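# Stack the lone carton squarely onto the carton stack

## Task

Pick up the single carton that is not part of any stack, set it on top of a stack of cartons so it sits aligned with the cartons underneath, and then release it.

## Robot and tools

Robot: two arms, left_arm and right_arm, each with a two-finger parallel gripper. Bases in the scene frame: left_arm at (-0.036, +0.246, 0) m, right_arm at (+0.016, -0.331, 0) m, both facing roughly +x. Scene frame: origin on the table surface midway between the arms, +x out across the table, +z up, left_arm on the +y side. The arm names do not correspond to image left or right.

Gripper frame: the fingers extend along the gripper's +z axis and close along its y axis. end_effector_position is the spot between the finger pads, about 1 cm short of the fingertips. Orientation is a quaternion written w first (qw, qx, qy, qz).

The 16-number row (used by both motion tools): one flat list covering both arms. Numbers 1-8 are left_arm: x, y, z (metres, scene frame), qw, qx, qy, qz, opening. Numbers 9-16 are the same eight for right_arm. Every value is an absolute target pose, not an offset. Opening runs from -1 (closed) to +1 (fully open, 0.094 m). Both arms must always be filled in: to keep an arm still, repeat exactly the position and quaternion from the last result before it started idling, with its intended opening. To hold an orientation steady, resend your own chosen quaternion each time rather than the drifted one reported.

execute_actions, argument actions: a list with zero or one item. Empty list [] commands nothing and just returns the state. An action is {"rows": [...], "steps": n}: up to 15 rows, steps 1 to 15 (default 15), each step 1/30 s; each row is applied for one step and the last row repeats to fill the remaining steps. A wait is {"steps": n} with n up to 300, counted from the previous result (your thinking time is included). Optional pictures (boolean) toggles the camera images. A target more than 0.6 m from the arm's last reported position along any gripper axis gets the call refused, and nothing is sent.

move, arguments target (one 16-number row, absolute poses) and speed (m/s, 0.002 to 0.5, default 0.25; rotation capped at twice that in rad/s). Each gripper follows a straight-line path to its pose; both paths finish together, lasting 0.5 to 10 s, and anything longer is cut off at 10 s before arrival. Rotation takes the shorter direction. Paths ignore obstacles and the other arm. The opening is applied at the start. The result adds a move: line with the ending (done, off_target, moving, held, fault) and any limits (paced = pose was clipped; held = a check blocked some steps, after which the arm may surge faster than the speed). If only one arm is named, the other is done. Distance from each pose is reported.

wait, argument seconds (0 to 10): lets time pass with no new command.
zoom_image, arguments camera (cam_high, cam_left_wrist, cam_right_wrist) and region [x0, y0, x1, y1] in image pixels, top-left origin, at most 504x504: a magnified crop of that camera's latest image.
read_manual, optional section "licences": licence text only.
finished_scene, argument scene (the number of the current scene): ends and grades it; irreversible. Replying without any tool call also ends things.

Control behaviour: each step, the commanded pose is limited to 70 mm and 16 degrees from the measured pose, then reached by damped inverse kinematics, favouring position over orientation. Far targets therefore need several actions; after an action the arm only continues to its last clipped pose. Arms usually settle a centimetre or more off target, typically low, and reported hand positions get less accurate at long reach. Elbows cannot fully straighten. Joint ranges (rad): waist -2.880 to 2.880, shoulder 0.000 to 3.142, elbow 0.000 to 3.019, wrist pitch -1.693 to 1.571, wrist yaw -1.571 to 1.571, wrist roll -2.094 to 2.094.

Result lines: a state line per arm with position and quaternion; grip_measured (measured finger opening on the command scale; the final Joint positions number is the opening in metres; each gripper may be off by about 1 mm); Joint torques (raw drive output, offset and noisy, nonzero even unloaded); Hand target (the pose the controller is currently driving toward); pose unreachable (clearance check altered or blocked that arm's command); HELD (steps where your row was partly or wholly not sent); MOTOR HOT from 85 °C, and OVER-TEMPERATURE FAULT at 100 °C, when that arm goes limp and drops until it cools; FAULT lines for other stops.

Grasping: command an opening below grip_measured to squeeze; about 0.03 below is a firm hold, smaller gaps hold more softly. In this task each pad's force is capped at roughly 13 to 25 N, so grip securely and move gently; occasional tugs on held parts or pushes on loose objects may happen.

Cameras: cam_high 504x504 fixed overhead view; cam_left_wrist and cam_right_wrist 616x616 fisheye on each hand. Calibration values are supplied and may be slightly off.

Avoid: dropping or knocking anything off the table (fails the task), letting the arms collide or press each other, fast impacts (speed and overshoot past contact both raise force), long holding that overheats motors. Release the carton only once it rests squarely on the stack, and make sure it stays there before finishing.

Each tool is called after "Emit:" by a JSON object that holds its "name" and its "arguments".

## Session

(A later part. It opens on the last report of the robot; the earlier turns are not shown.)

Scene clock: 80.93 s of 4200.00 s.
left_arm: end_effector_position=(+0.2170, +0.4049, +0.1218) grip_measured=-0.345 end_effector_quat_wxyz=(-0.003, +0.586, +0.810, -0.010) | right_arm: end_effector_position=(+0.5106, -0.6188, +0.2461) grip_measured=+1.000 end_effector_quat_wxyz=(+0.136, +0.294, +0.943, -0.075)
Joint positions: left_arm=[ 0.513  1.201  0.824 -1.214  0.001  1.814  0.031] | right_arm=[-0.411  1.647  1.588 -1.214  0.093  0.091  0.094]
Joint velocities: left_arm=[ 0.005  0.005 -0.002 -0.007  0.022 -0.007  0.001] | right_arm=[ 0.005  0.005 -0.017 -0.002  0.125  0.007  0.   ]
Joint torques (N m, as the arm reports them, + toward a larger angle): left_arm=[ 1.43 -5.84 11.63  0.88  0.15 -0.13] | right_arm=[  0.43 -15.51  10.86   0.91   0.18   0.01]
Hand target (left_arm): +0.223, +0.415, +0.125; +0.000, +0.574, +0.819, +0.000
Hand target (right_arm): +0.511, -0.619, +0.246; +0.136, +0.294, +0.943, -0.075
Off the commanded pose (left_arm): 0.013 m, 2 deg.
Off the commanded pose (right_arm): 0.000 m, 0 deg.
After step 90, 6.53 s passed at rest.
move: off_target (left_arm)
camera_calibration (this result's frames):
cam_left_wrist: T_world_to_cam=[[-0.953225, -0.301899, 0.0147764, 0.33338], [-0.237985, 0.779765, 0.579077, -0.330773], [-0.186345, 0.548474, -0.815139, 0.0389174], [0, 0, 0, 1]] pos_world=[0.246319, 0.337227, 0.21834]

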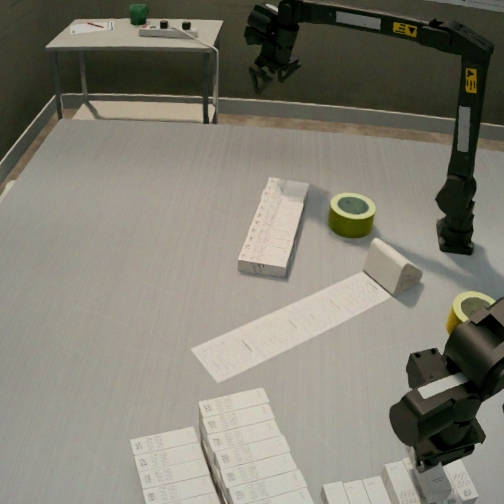

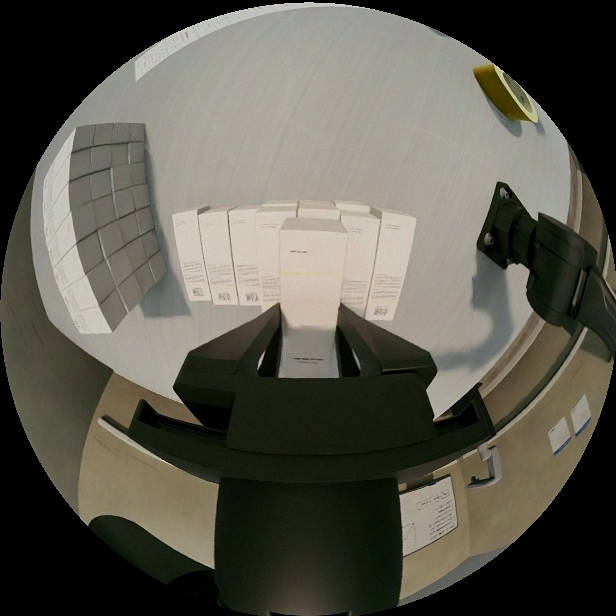

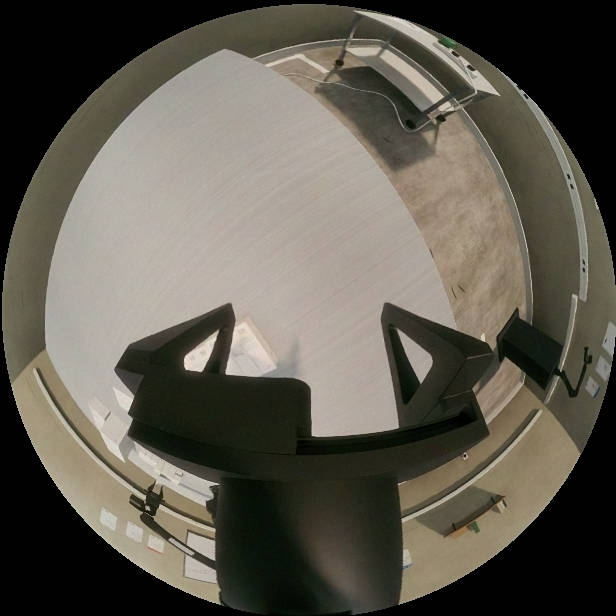

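Emit:
{"name": "move", "arguments": {"target": [0.218,0.413,0.102,0,0.5736,0.8192,0,-0.4,0.5106,-0.6188,0.2461,0.136,0.294,0.943,-0.075,1], "speed": 0.04}}

Emit:
{"name": "zoom_image", "arguments": {"camera": "cam_left_wrist", "region": [200, 180, 450, 340]}}

Scene clock: 88.60 s of 4200.00 s.
left_arm: end_effector_position=(+0.2190, +0.4079, +0.1080) grip_measured=-0.345 end_effector_quat_wxyz=(+0.001, +0.583, +0.812, +0.002) | right_arm: end_effector_position=(+0.5106, -0.6188, +0.2461) grip_measured=+1.000 end_effector_quat_wxyz=(+0.136, +0.294, +0.943, -0.075)
Joint positions: left_arm=[ 0.518  1.21   0.792 -1.149  0.001  1.813  0.031] | right_arm=[-0.411  1.647  1.588 -1.214  0.093  0.091  0.094]
Joint velocities: left_arm=[ 0.005 -0.005  0.002  0.002 -0.037  0.037  0.   ] | right_arm=[ 0.005  0.005 -0.002 -0.007 -0.007 -0.051  0.   ]
Joint torques (N m, as the arm reports them, + toward a larger angle): left_arm=[ 1.25 -5.53  9.39  0.93  0.15 -0.06] | right_arm=[  0.51 -15.41  10.83   0.95   0.17   0.  ]
Hand target (left_arm): +0.217, +0.413, +0.102; +0.000, +0.574, +0.819, -0.000
Hand target (right_arm): +0.511, -0.619, +0.246; +0.136, +0.294, +0.943, -0.075
Off the commanded pose (left_arm): 0.008 m, 1 deg.
Off the commanded pose (right_arm): 0.000 m, 0 deg.
After step 90, 3.83 s passed at rest.
move: done
camera_calibration (this result's frames):
cam_left_wrist: T_world_to_cam=[[-0.951543, -0.307388, -0.00884414, 0.340804], [-0.254414, 0.770752, 0.584136, -0.317934], [-0.172739, 0.55808, -0.811608, 0.0191024], [0, 0, 0, 1]] pos_world=[0.246702, 0.339146, 0.204234]

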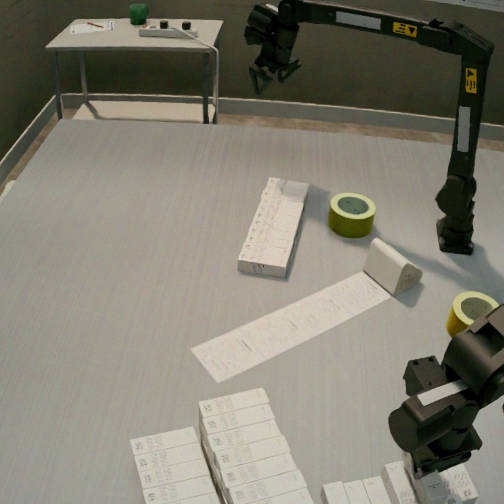

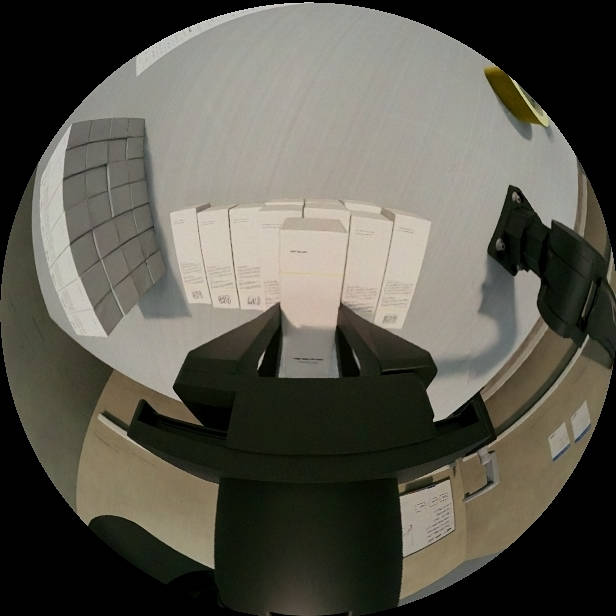

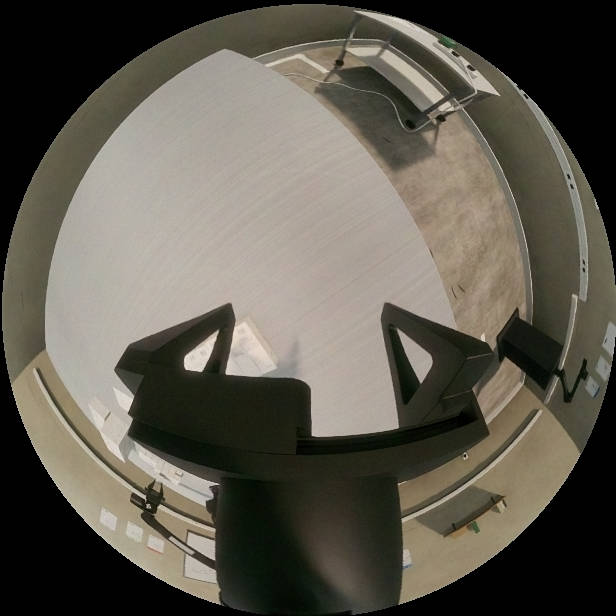

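Region (200, 180, 450, 340) of cam_left_wrist's 616x616 image, scaled by 2.016, with more detail than that image has; it fills the top 323 rows of this view, and the rest is white.

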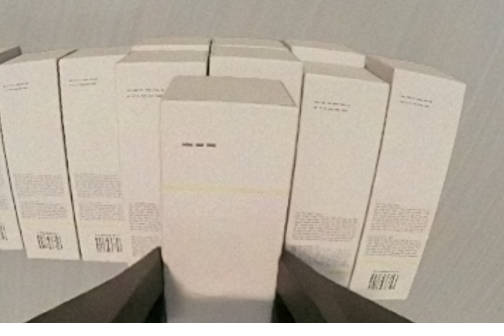

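Emit:
{"name": "move", "arguments": {"target": [0.207,0.409,0.104,0,0.5736,0.8192,0,-0.4,0.5106,-0.6188,0.2461,0.136,0.294,0.943,-0.075,1], "speed": 0.04}}

Emit:
{"name": "zoom_image", "arguments": {"camera": "cam_left_wrist", "region": [200, 180, 450, 340]}}

Scene clock: 93.47 s of 4200.00 s.
left_arm: end_effector_position=(+0.2108, +0.4059, +0.1036) grip_measured=-0.345 end_effector_quat_wxyz=(-0.001, +0.580, +0.815, -0.003) | right_arm: end_effector_position=(+0.5106, -0.6188, +0.2461) grip_measured=+1.000 end_effector_quat_wxyz=(+0.136, +0.294, +0.943, -0.075)
Joint positions: left_arm=[ 0.528  1.199  0.771 -1.149  0.001  1.813  0.031] | right_arm=[-0.411  1.647  1.588 -1.214  0.093  0.091  0.094]
Joint velocities: left_arm=[-0.015 -0.005  0.002 -0.027 -0.051 -0.037  0.   ] | right_arm=[-0.005 -0.005  0.012 -0.022  0.007  0.037  0.   ]
Joint torques (N m, as the arm reports them, + toward a larger angle): left_arm=[ 1.37 -7.37  9.38  0.43  0.15  0.03] | right_arm=[  0.55 -15.21  10.83   0.86   0.17  -0.01]
Hand target (left_arm): +0.207, +0.409, +0.104; +0.000, +0.574, +0.819, +0.000
Hand target (right_arm): +0.511, -0.619, +0.246; +0.136, +0.294, +0.943, -0.075
Off the commanded pose (left_arm): 0.005 m, 1 deg.
Off the commanded pose (right_arm): 0.000 m, 0 deg.
After step 90, 1.13 s passed at rest.
move: done
camera_calibration (this result's frames):
cam_left_wrist: T_world_to_cam=[[-0.948723, -0.316108, 0.000753858, 0.334203], [-0.256611, 0.771543, 0.582127, -0.315539], [-0.184597, 0.552084, -0.813097, 0.0203904], [0, 0, 0, 1]] pos_world=[0.239859, 0.337839, 0.200012]

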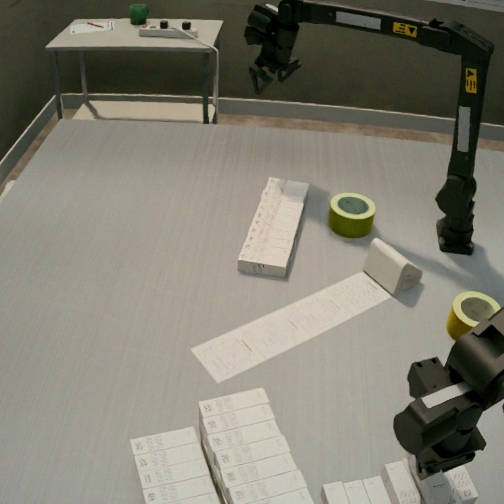

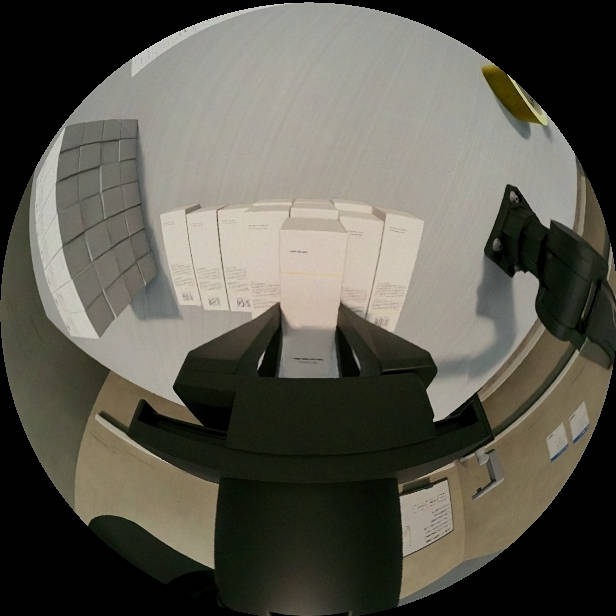

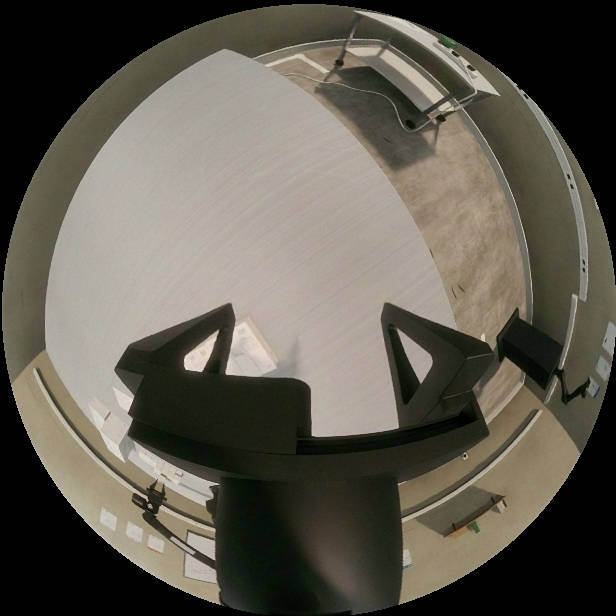

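Region (200, 180, 450, 340) of cam_left_wrist's 616x616 image, scaled by 2.016, with more detail than that image has; it fills the top 323 rows of this view, and the rest is white.

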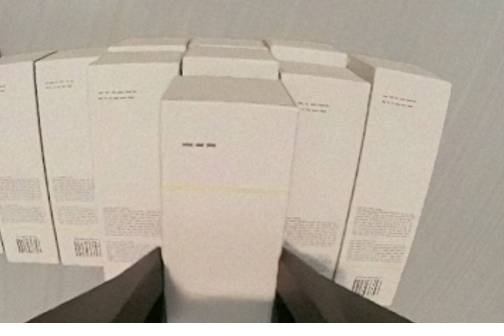

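Emit:
{"name": "move", "arguments": {"target": [0.205,0.408,0.092,0,0.5736,0.8192,0,-0.4,0.5106,-0.6188,0.2461,0.136,0.294,0.943,-0.075,1], "speed": 0.02}}

Emit:
{"name": "zoom_image", "arguments": {"camera": "cam_left_wrist", "region": [200, 180, 450, 340]}}

Emit:
{"name": "zoom_image", "arguments": {"camera": "cam_high", "region": [360, 400, 504, 504]}}

Scene clock: 96.63 s of 4200.00 s.
left_arm: end_effector_position=(+0.2063, +0.4031, +0.0943) grip_measured=-0.345 end_effector_quat_wxyz=(-0.001, +0.579, +0.815, -0.005) | right_arm: end_effector_position=(+0.5106, -0.6188, +0.2461) grip_measured=+1.000 end_effector_quat_wxyz=(+0.136, +0.294, +0.943, -0.075)
Joint positions: left_arm=[ 0.528  1.199  0.744 -1.125  0.001  1.813  0.031] | right_arm=[-0.411  1.647  1.588 -1.214  0.093  0.091  0.094]
Joint velocities: left_arm=[-0.015 -0.015  0.012 -0.007 -0.007 -0.066 -0.   ] | right_arm=[ 0.005 -0.005  0.007 -0.012 -0.066 -0.051  0.   ]
Joint torques (N m, as the arm reports them, + toward a larger angle): left_arm=[ 1.51 -6.12  9.17  0.9   0.14  0.04] | right_arm=[  0.46 -15.29  10.82   0.88   0.18   0.01]
Hand target (left_arm): +0.205, +0.408, +0.092; +0.000, +0.574, +0.819, +0.000
Hand target (right_arm): +0.511, -0.619, +0.246; +0.136, +0.294, +0.943, -0.075
Off the commanded pose (left_arm): 0.006 m, 1 deg.
Off the commanded pose (right_arm): 0.000 m, 0 deg.
move: done
camera_calibration (this result's frames):
cam_left_wrist: T_world_to_cam=[[-0.948595, -0.316466, 0.00407627, 0.32889], [-0.255231, 0.772534, 0.581419, -0.309722], [-0.187148, 0.550491, -0.813594, 0.0147148], [0, 0, 0, 1]] pos_world=[0.235687, 0.335253, 0.190709]

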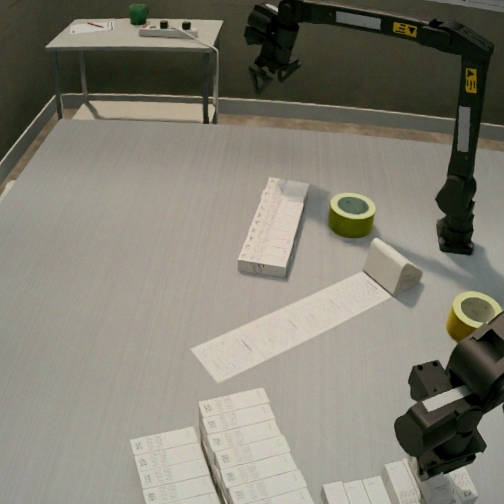

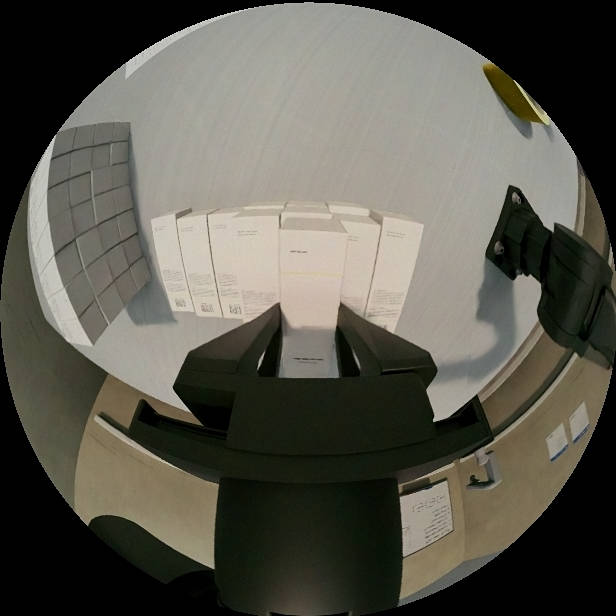

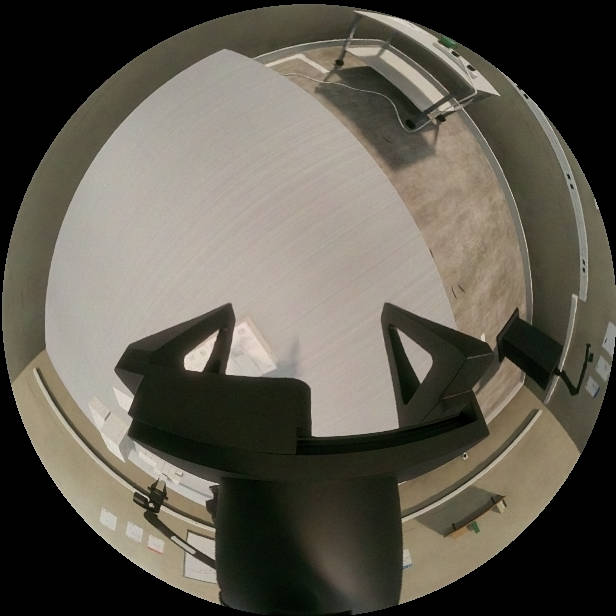

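Region (200, 180, 450, 340) of cam_left_wrist's 616x616 image, scaled by 2.016, with more detail than that image has; it fills the top 323 rows of this view, and the rest is white.

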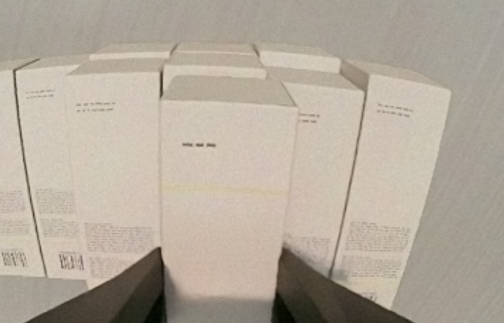

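Region (360, 400, 504, 504) of cam_high's 504x504 image, scaled by 3.500, with more detail than that image has.

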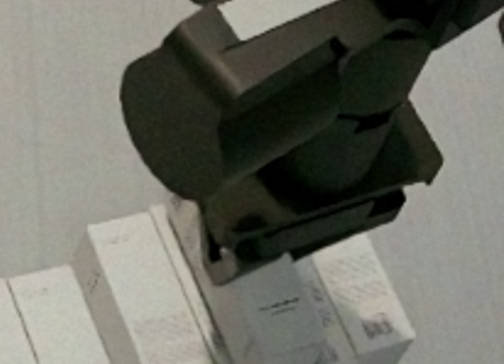

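Emit:
{"name": "move", "arguments": {"target": [0.210,0.4095,0.088,0,0.5736,0.8192,0,-0.4,0.5106,-0.6188,0.2461,0.136,0.294,0.943,-0.075,1], "speed": 0.02}}

Emit:
{"name": "zoom_image", "arguments": {"camera": "cam_left_wrist", "region": [200, 180, 450, 340]}}

Scene clock: 99.63 s of 4200.00 s.
left_arm: end_effector_position=(+0.2095, +0.4052, +0.0925) grip_measured=-0.345 end_effector_quat_wxyz=(+0.001, +0.579, +0.815, +0.000) | right_arm: end_effector_position=(+0.5106, -0.6188, +0.2461) grip_measured=+1.000 end_effector_quat_wxyz=(+0.136, +0.294, +0.943, -0.075)
Joint positions: left_arm=[ 0.528  1.206  0.744 -1.108  0.001  1.813  0.031] | right_arm=[-0.411  1.647  1.588 -1.214  0.093  0.091  0.094]
Joint velocities: left_arm=[-0.005 -0.005  0.022 -0.002 -0.051 -0.007  0.   ] | right_arm=[-0.015 -0.005  0.002 -0.002 -0.051  0.066  0.   ]
Joint torques (N m, as the arm reports them, + toward a larger angle): left_arm=[ 0.95 -5.36  9.46  0.87  0.15 -0.01] | right_arm=[  0.31 -15.23  10.83   0.93   0.17   0.02]
Hand target (left_arm): +0.210, +0.409, +0.088; +0.000, +0.574, +0.819, +0.000
Hand target (right_arm): +0.511, -0.619, +0.246; +0.136, +0.294, +0.943, -0.075
Off the commanded pose (left_arm): 0.006 m, 1 deg.
Off the commanded pose (right_arm): 0.000 m, 0 deg.
move: done
camera_calibration (this result's frames):
cam_left_wrist: T_world_to_cam=[[-0.948587, -0.316461, -0.00589096, 0.333576], [-0.260259, 0.769263, 0.583524, -0.307318], [-0.180131, 0.555056, -0.812075, 0.00926337], [0, 0, 0, 1]] pos_world=[0.238112, 0.336831, 0.188815]

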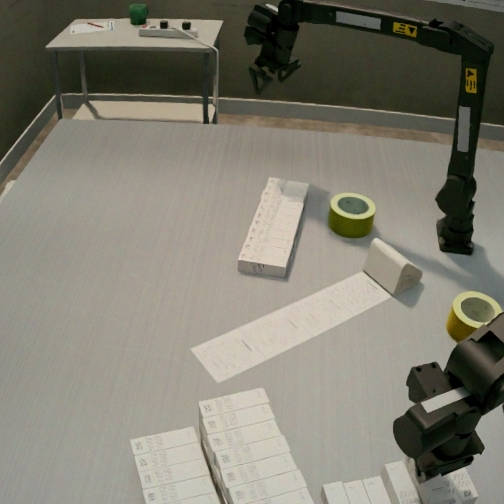

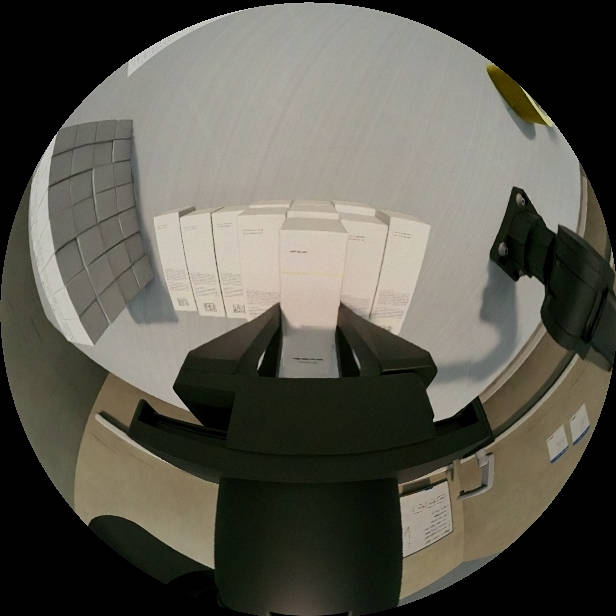

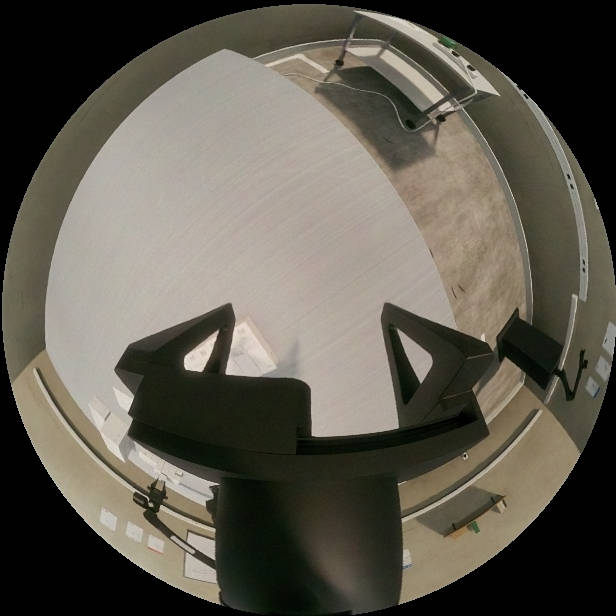

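Region (200, 180, 450, 340) of cam_left_wrist's 616x616 image, scaled by 2.016, with more detail than that image has; it fills the top 323 rows of this view, and the rest is white.

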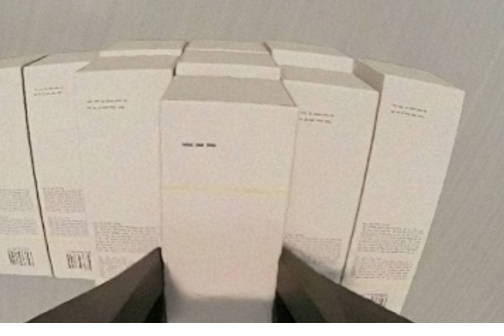

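Emit:
{"name": "move", "arguments": {"target": [0.211,0.4095,0.082,0,0.5736,0.8192,0,-0.4,0.5106,-0.6188,0.2461,0.136,0.294,0.943,-0.075,1], "speed": 0.015}}

Emit:
{"name": "zoom_image", "arguments": {"camera": "cam_left_wrist", "region": [240, 190, 390, 290]}}

Scene clock: 103.50 s of 4200.00 s.
left_arm: end_effector_position=(+0.2117, +0.4066, +0.0882) grip_measured=-0.345 end_effector_quat_wxyz=(+0.002, +0.579, +0.815, +0.002) | right_arm: end_effector_position=(+0.5106, -0.6188, +0.2461) grip_measured=+1.000 end_effector_quat_wxyz=(+0.136, +0.294, +0.943, -0.075)
Joint positions: left_arm=[ 0.528  1.216  0.74  -1.089  0.001  1.813  0.031] | right_arm=[-0.411  1.647  1.588 -1.214  0.093  0.091  0.094]
Joint velocities: left_arm=[-0.015  0.015  0.002  0.007  0.037 -0.037 -0.001] | right_arm=[ 0.005 -0.015 -0.002  0.007  0.037 -0.022  0.   ]
Joint torques (N m, as the arm reports them, + toward a larger angle): left_arm=[ 0.93 -5.46  9.12  0.94  0.15 -0.03] | right_arm=[  0.41 -15.19  10.84   0.81   0.17   0.02]
Hand target (left_arm): +0.211, +0.409, +0.082; -0.000, +0.574, +0.819, -0.000
Hand target (right_arm): +0.511, -0.619, +0.246; +0.136, +0.294, +0.943, -0.075
Off the commanded pose (left_arm): 0.007 m, 1 deg.
Off the commanded pose (right_arm): 0.000 m, 0 deg.
move: done
camera_calibration (this result's frames):
cam_left_wrist: T_world_to_cam=[[-0.948556, -0.31644, -0.0103207, 0.336441], [-0.2625, 0.767805, 0.584439, -0.304333], [-0.177016, 0.557083, -0.811372, 0.00381386], [0, 0, 0, 1]] pos_world=[0.23992, 0.338007, 0.184431]

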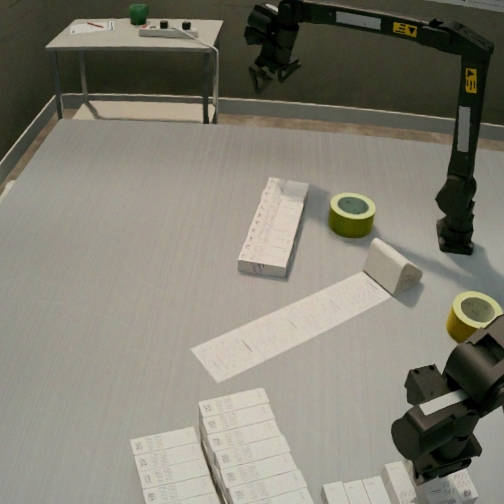

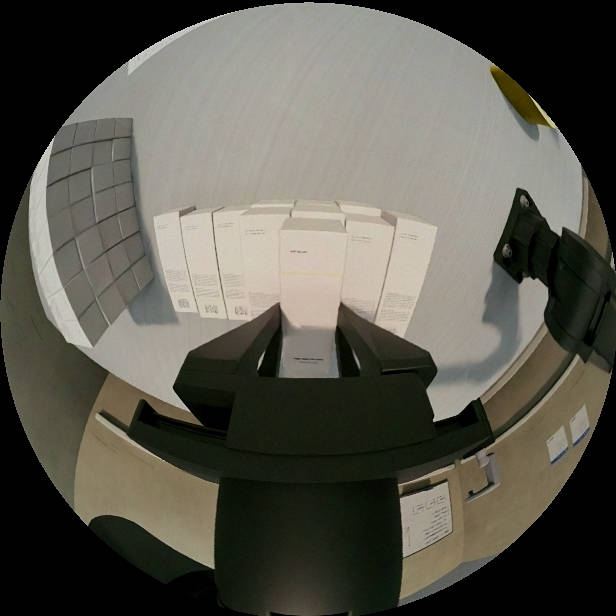

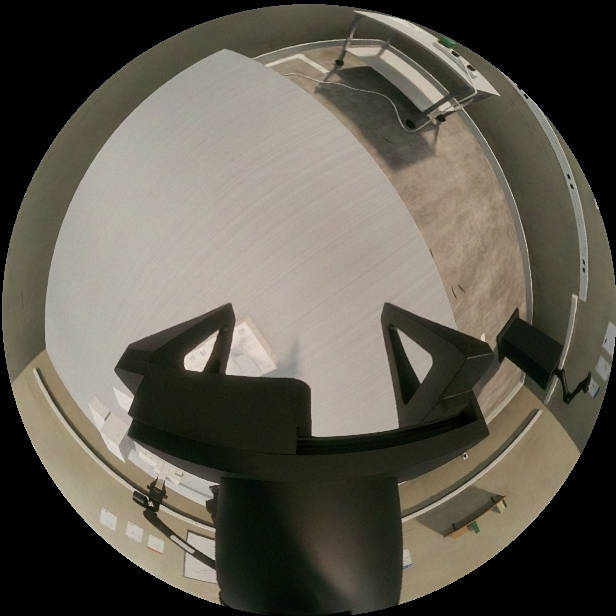

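Region (240, 190, 390, 290) of cam_left_wrist's 616x616 image, scaled by 3.360, with more detail than that image has.

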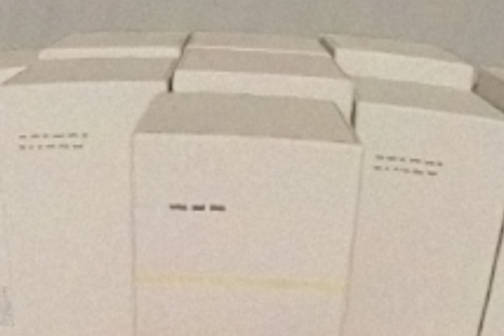

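Emit:
{"name": "move", "arguments": {"target": [0.206,0.408,0.078,0,0.5736,0.8192,0,-0.4,0.5106,-0.6188,0.2461,0.136,0.294,0.943,-0.075,1], "speed": 0.015}}

Emit:
{"name": "zoom_image", "arguments": {"camera": "cam_left_wrist", "region": [240, 190, 390, 290]}}

Scene clock: 107.50 s of 4200.00 s.
left_arm: end_effector_position=(+0.2109, +0.4061, +0.0866) grip_measured=-0.345 end_effector_quat_wxyz=(+0.001, +0.579, +0.815, +0.002) | right_arm: end_effector_position=(+0.5106, -0.6188, +0.2461) grip_measured=+1.000 end_effector_quat_wxyz=(+0.136, +0.294, +0.943, -0.075)
Joint positions: left_arm=[ 0.528  1.216  0.735 -1.085  0.001  1.813  0.031] | right_arm=[-0.411  1.647  1.588 -1.214  0.093  0.091  0.094]
Joint velocities: left_arm=[ 0.005  0.005 -0.012 -0.017  0.051 -0.037  0.   ] | right_arm=[ 0.005 -0.015  0.007 -0.022  0.022 -0.095  0.   ]
Joint torques (N m, as the arm reports them, + toward a larger angle): left_arm=[ 1.31 -6.06  7.94  1.1   0.15  0.03] | right_arm=[  0.38 -15.09  10.88   0.91   0.16   0.01]
Hand target (left_arm): +0.206, +0.408, +0.078; +0.000, +0.574, +0.819, -0.000
Hand target (right_arm): +0.511, -0.619, +0.246; +0.136, +0.294, +0.943, -0.075
Off the commanded pose (left_arm): 0.010 m, 1 deg.
Off the commanded pose (right_arm): 0.000 m, 0 deg.
move: done
camera_calibration (this result's frames):
cam_left_wrist: T_world_to_cam=[[-0.948563, -0.316444, -0.00958242, 0.335402], [-0.262127, 0.768048, 0.584288, -0.303393], [-0.177535, 0.556745, -0.81149, 0.00296527], [0, 0, 0, 1]] pos_world=[0.239149, 0.337505, 0.182889]

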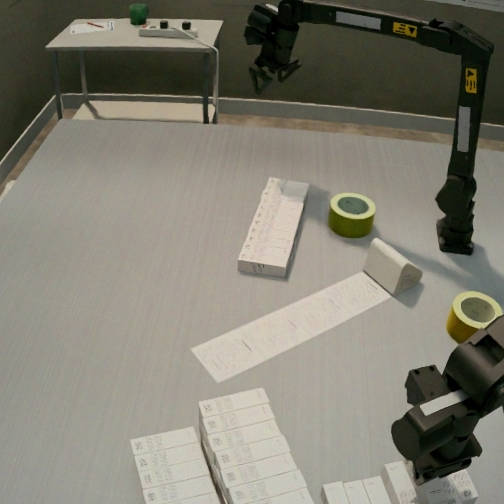

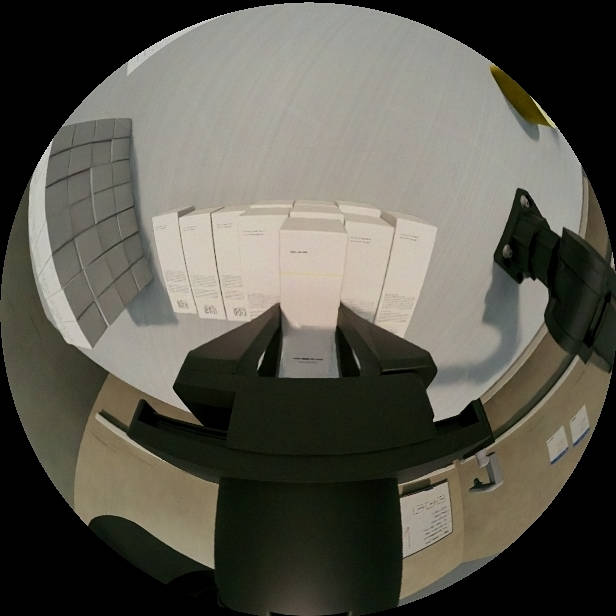

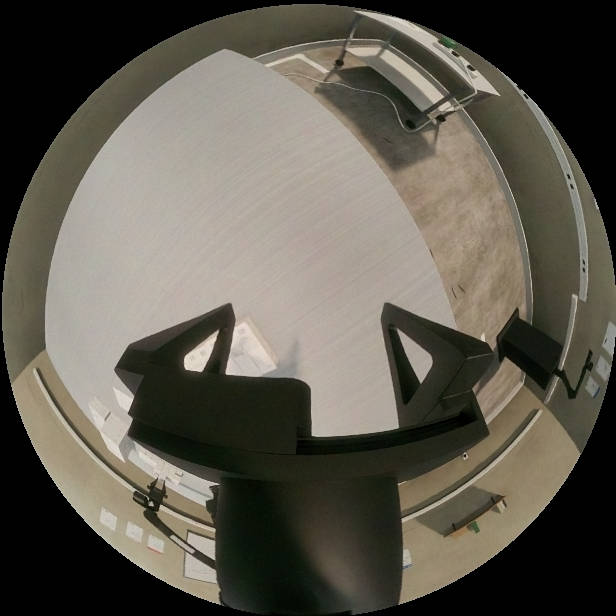

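Region (240, 190, 390, 290) of cam_left_wrist's 616x616 image, scaled by 3.360, with more detail than that image has.

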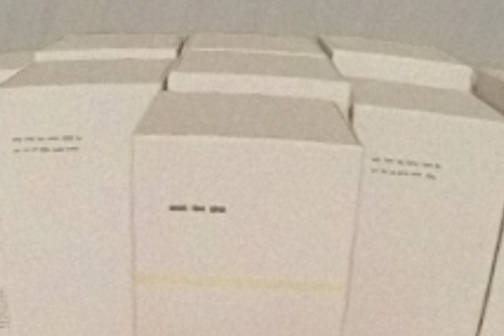

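Emit:
{"name": "move", "arguments": {"target": [0.204,0.405,0.088,0,0.5736,0.8192,0,-0.4,0.5106,-0.6188,0.2461,0.136,0.294,0.943,-0.075,1], "speed": 0.015}}

Emit:
{"name": "zoom_image", "arguments": {"camera": "cam_left_wrist", "region": [240, 190, 390, 290]}}

Scene clock: 113.37 s of 4200.00 s.
left_arm: end_effector_position=(+0.2112, +0.4062, +0.0887) grip_measured=-0.345 end_effector_quat_wxyz=(+0.003, +0.579, +0.815, +0.005) | right_arm: end_effector_position=(+0.5106, -0.6188, +0.2461) grip_measured=+1.000 end_effector_quat_wxyz=(+0.136, +0.294, +0.943, -0.075)
Joint positions: left_arm=[ 0.528  1.209  0.735 -1.085  0.001  1.813  0.031] | right_arm=[-0.411  1.647  1.588 -1.214  0.093  0.091  0.094]
Joint velocities: left_arm=[ 0.005  0.015 -0.022  0.012 -0.022 -0.037  0.   ] | right_arm=[-0.015  0.005  0.002  0.002 -0.022 -0.051  0.   ]
Joint torques (N m, as the arm reports them, + toward a larger angle): left_arm=[ 0.84 -7.23  8.88 -0.04  0.15 -0.03] | right_arm=[  0.69 -15.28  10.85   0.84   0.17   0.02]
Hand target (left_arm): +0.204, +0.405, +0.088; +0.000, +0.574, +0.819, -0.000
Hand target (right_arm): +0.511, -0.619, +0.246; +0.136, +0.294, +0.943, -0.075
Off the commanded pose (left_arm): 0.007 m, 1 deg.
Off the commanded pose (right_arm): 0.000 m, 0 deg.
After step 90, 2.13 s passed at rest.
move: done
camera_calibration (this result's frames):
cam_left_wrist: T_world_to_cam=[[-0.948478, -0.316389, -0.0169649, 0.336353], [-0.265868, 0.765614, 0.58579, -0.303025], [-0.172349, 0.560119, -0.810285, 0.0020265], [0, 0, 0, 1]] pos_world=[0.238808, 0.337283, 0.184857]

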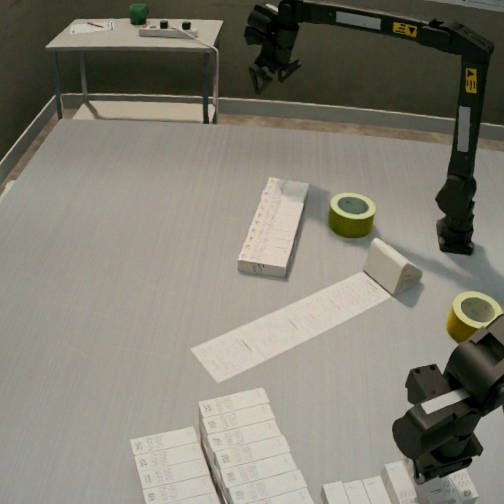

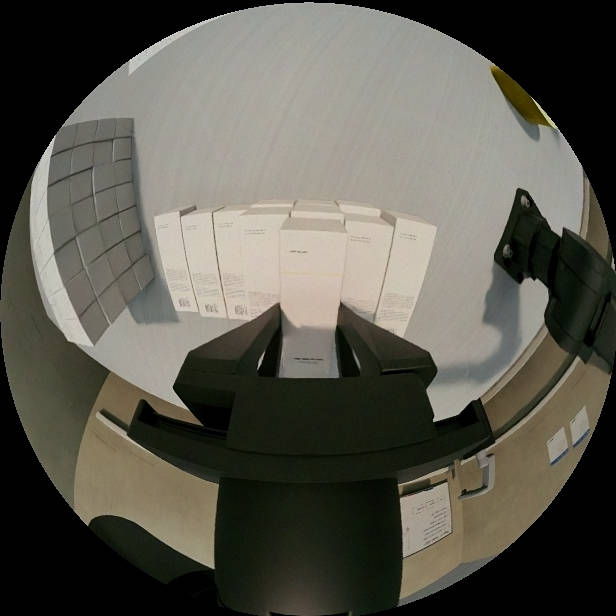

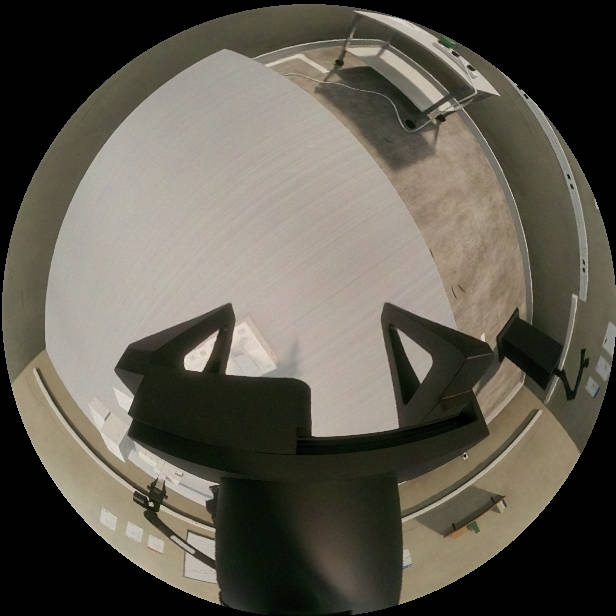

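Region (240, 190, 390, 290) of cam_left_wrist's 616x616 image, scaled by 3.360, with more detail than that image has.

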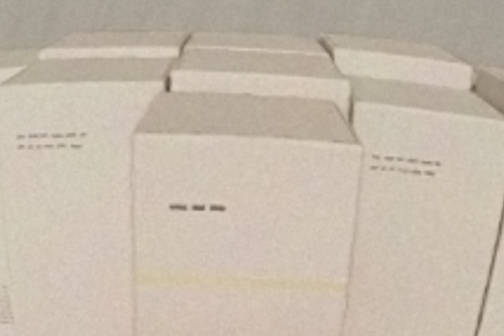

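Emit:
{"name": "move", "arguments": {"target": [0.199,0.4035,0.087,0,0.5736,0.8192,0,-0.4,0.5106,-0.6188,0.2461,0.136,0.294,0.943,-0.075,1], "speed": 0.015}}

Emit:
{"name": "zoom_image", "arguments": {"camera": "cam_left_wrist", "region": [240, 190, 390, 290]}}

Scene clock: 117.20 s of 4200.00 s.
left_arm: end_effector_position=(+0.2064, +0.4032, +0.0874) grip_measured=-0.345 end_effector_quat_wxyz=(+0.003, +0.579, +0.815, +0.005) | right_arm: end_effector_position=(+0.5106, -0.6188, +0.2461) grip_measured=+1.000 end_effector_quat_wxyz=(+0.136, +0.294, +0.943, -0.075)
Joint positions: left_arm=[ 0.528  1.195  0.72  -1.085  0.001  1.813  0.031] | right_arm=[-0.411  1.647  1.588 -1.214  0.093  0.091  0.094]
Joint velocities: left_arm=[ 0.005 -0.005  0.022  0.017  0.037  0.007 -0.   ] | right_arm=[ 0.005 -0.005  0.012  0.017 -0.007 -0.066  0.   ]
Joint torques (N m, as the arm reports them, + toward a larger angle): left_arm=[ 1.24 -7.16  9.03 -0.06  0.14  0.02] | right_arm=[  0.3  -15.4   10.86   0.87   0.18   0.  ]
Hand target (left_arm): +0.199, +0.403, +0.087; +0.000, +0.574, +0.819, +0.000
Hand target (right_arm): +0.511, -0.619, +0.246; +0.136, +0.294, +0.943, -0.075
Off the commanded pose (left_arm): 0.007 m, 1 deg.
Off the commanded pose (right_arm): 0.000 m, 0 deg.
move: done
camera_calibration (this result's frames):
cam_left_wrist: T_world_to_cam=[[-0.948488, -0.316396, -0.0162267, 0.330803], [-0.265493, 0.765857, 0.585641, -0.301329], [-0.172867, 0.559782, -0.810408, 0.00214128], [0, 0, 0, 1]] pos_world=[0.234132, 0.334241, 0.183574]

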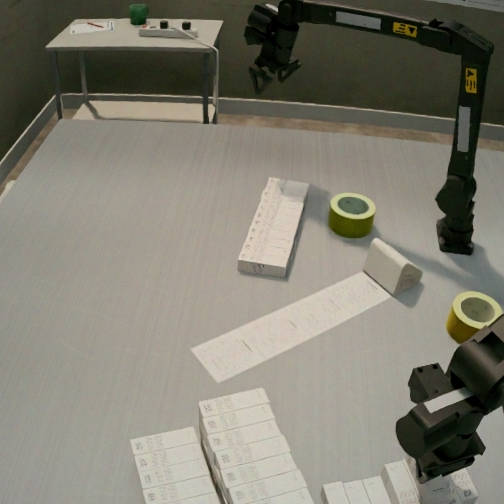

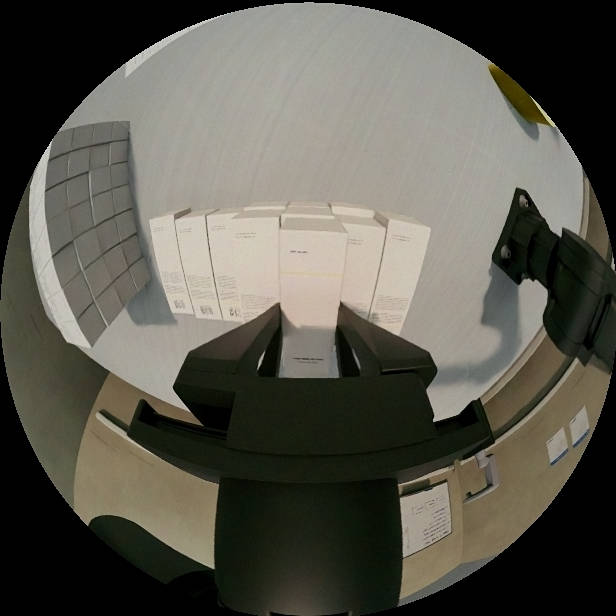

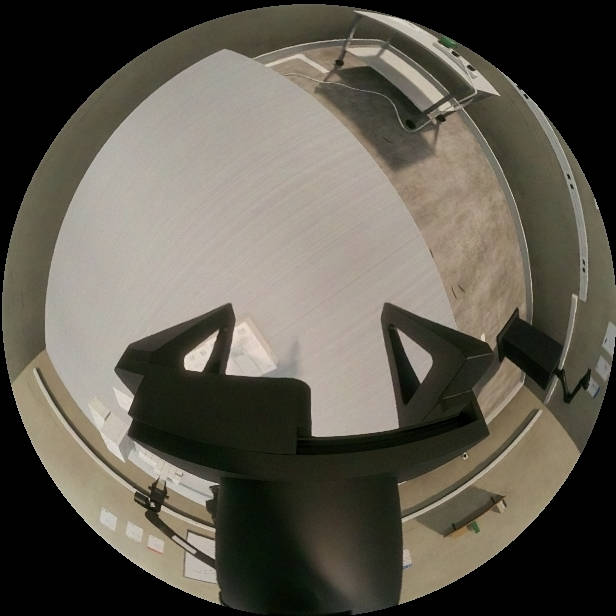

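Region (240, 190, 390, 290) of cam_left_wrist's 616x616 image, scaled by 3.360, with more detail than that image has.

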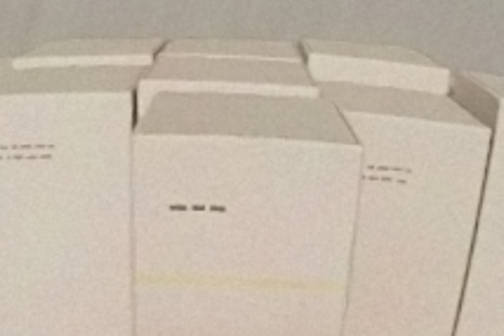

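Emit:
{"name": "move", "arguments": {"target": [0.207,0.4075,0.083,0,0.5736,0.8192,0,-0.4,0.5106,-0.6188,0.2461,0.136,0.294,0.943,-0.075,1], "speed": 0.015}}

Emit:
{"name": "zoom_image", "arguments": {"camera": "cam_left_wrist", "region": [240, 190, 390, 290]}}

Scene clock: 120.50 s of 4200.00 s.
left_arm: end_effector_position=(+0.2063, +0.4031, +0.0869) grip_measured=-0.345 end_effector_quat_wxyz=(+0.002, +0.579, +0.815, +0.004) | right_arm: end_effector_position=(+0.5106, -0.6188, +0.2461) grip_measured=+1.000 end_effector_quat_wxyz=(+0.136, +0.294, +0.943, -0.075)
Joint positions: left_arm=[ 0.528  1.197  0.72  -1.085  0.001  1.813  0.031] | right_arm=[-0.411  1.647  1.588 -1.214  0.093  0.091  0.094]
Joint velocities: left_arm=[ 0.005 -0.015 -0.007 -0.002 -0.022  0.051 -0.   ] | right_arm=[-0.005 -0.015  0.002  0.002  0.007  0.051  0.   ]
Joint torques (N m, as the arm reports them, + toward a larger angle): left_arm=[ 1.   -4.69 10.08  0.64  0.15  0.  ] | right_arm=[  0.34 -15.36  10.83   0.91   0.19   0.01]
Hand target (left_arm): +0.207, +0.407, +0.083; +0.000, +0.574, +0.819, +0.000
Hand target (right_arm): +0.511, -0.619, +0.246; +0.136, +0.294, +0.943, -0.075
Off the commanded pose (left_arm): 0.006 m, 1 deg.
Off the commanded pose (right_arm): 0.000 m, 0 deg.
move: done
camera_calibration (this result's frames):
cam_left_wrist: T_world_to_cam=[[-0.948513, -0.316412, -0.0143811, 0.330566], [-0.264557, 0.766466, 0.585268, -0.301421], [-0.174163, 0.558939, -0.810712, 0.00237632], [0, 0, 0, 1]] pos_world=[0.234217, 0.334296, 0.183093]

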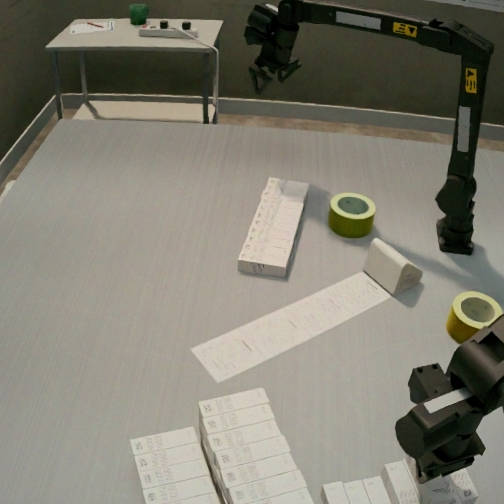

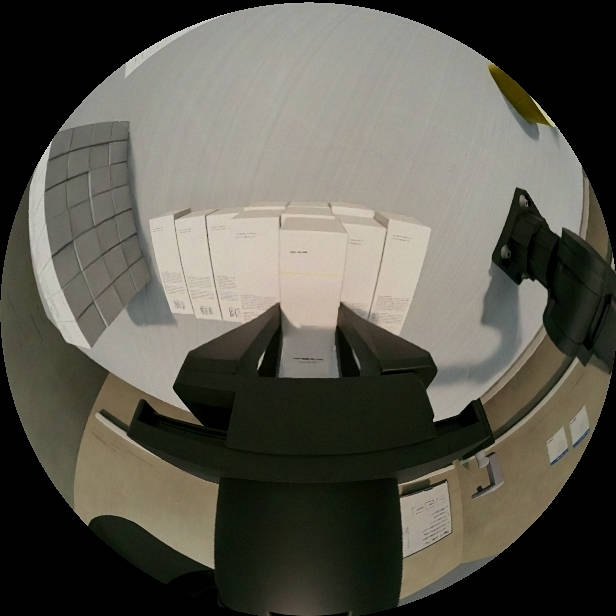

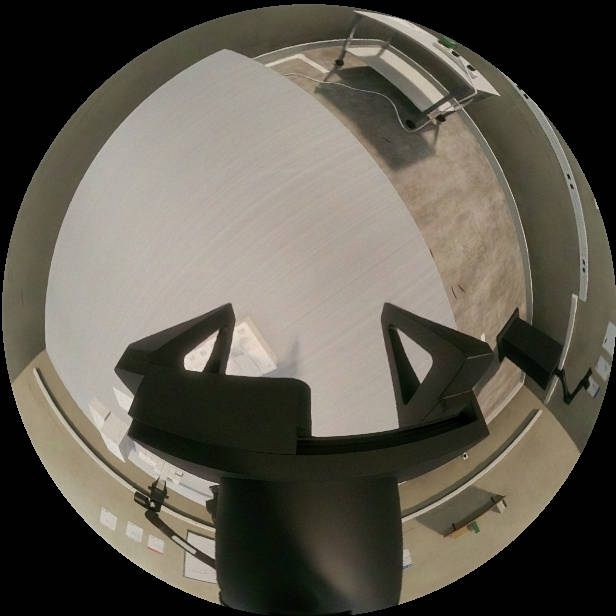

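Region (240, 190, 390, 290) of cam_left_wrist's 616x616 image, scaled by 3.360, with more detail than that image has.

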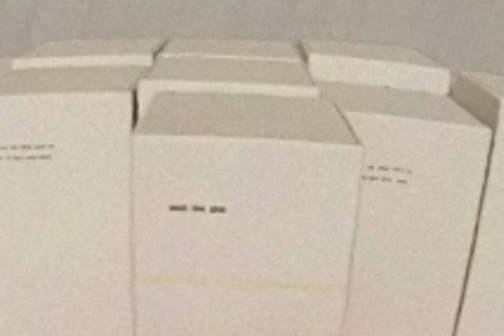

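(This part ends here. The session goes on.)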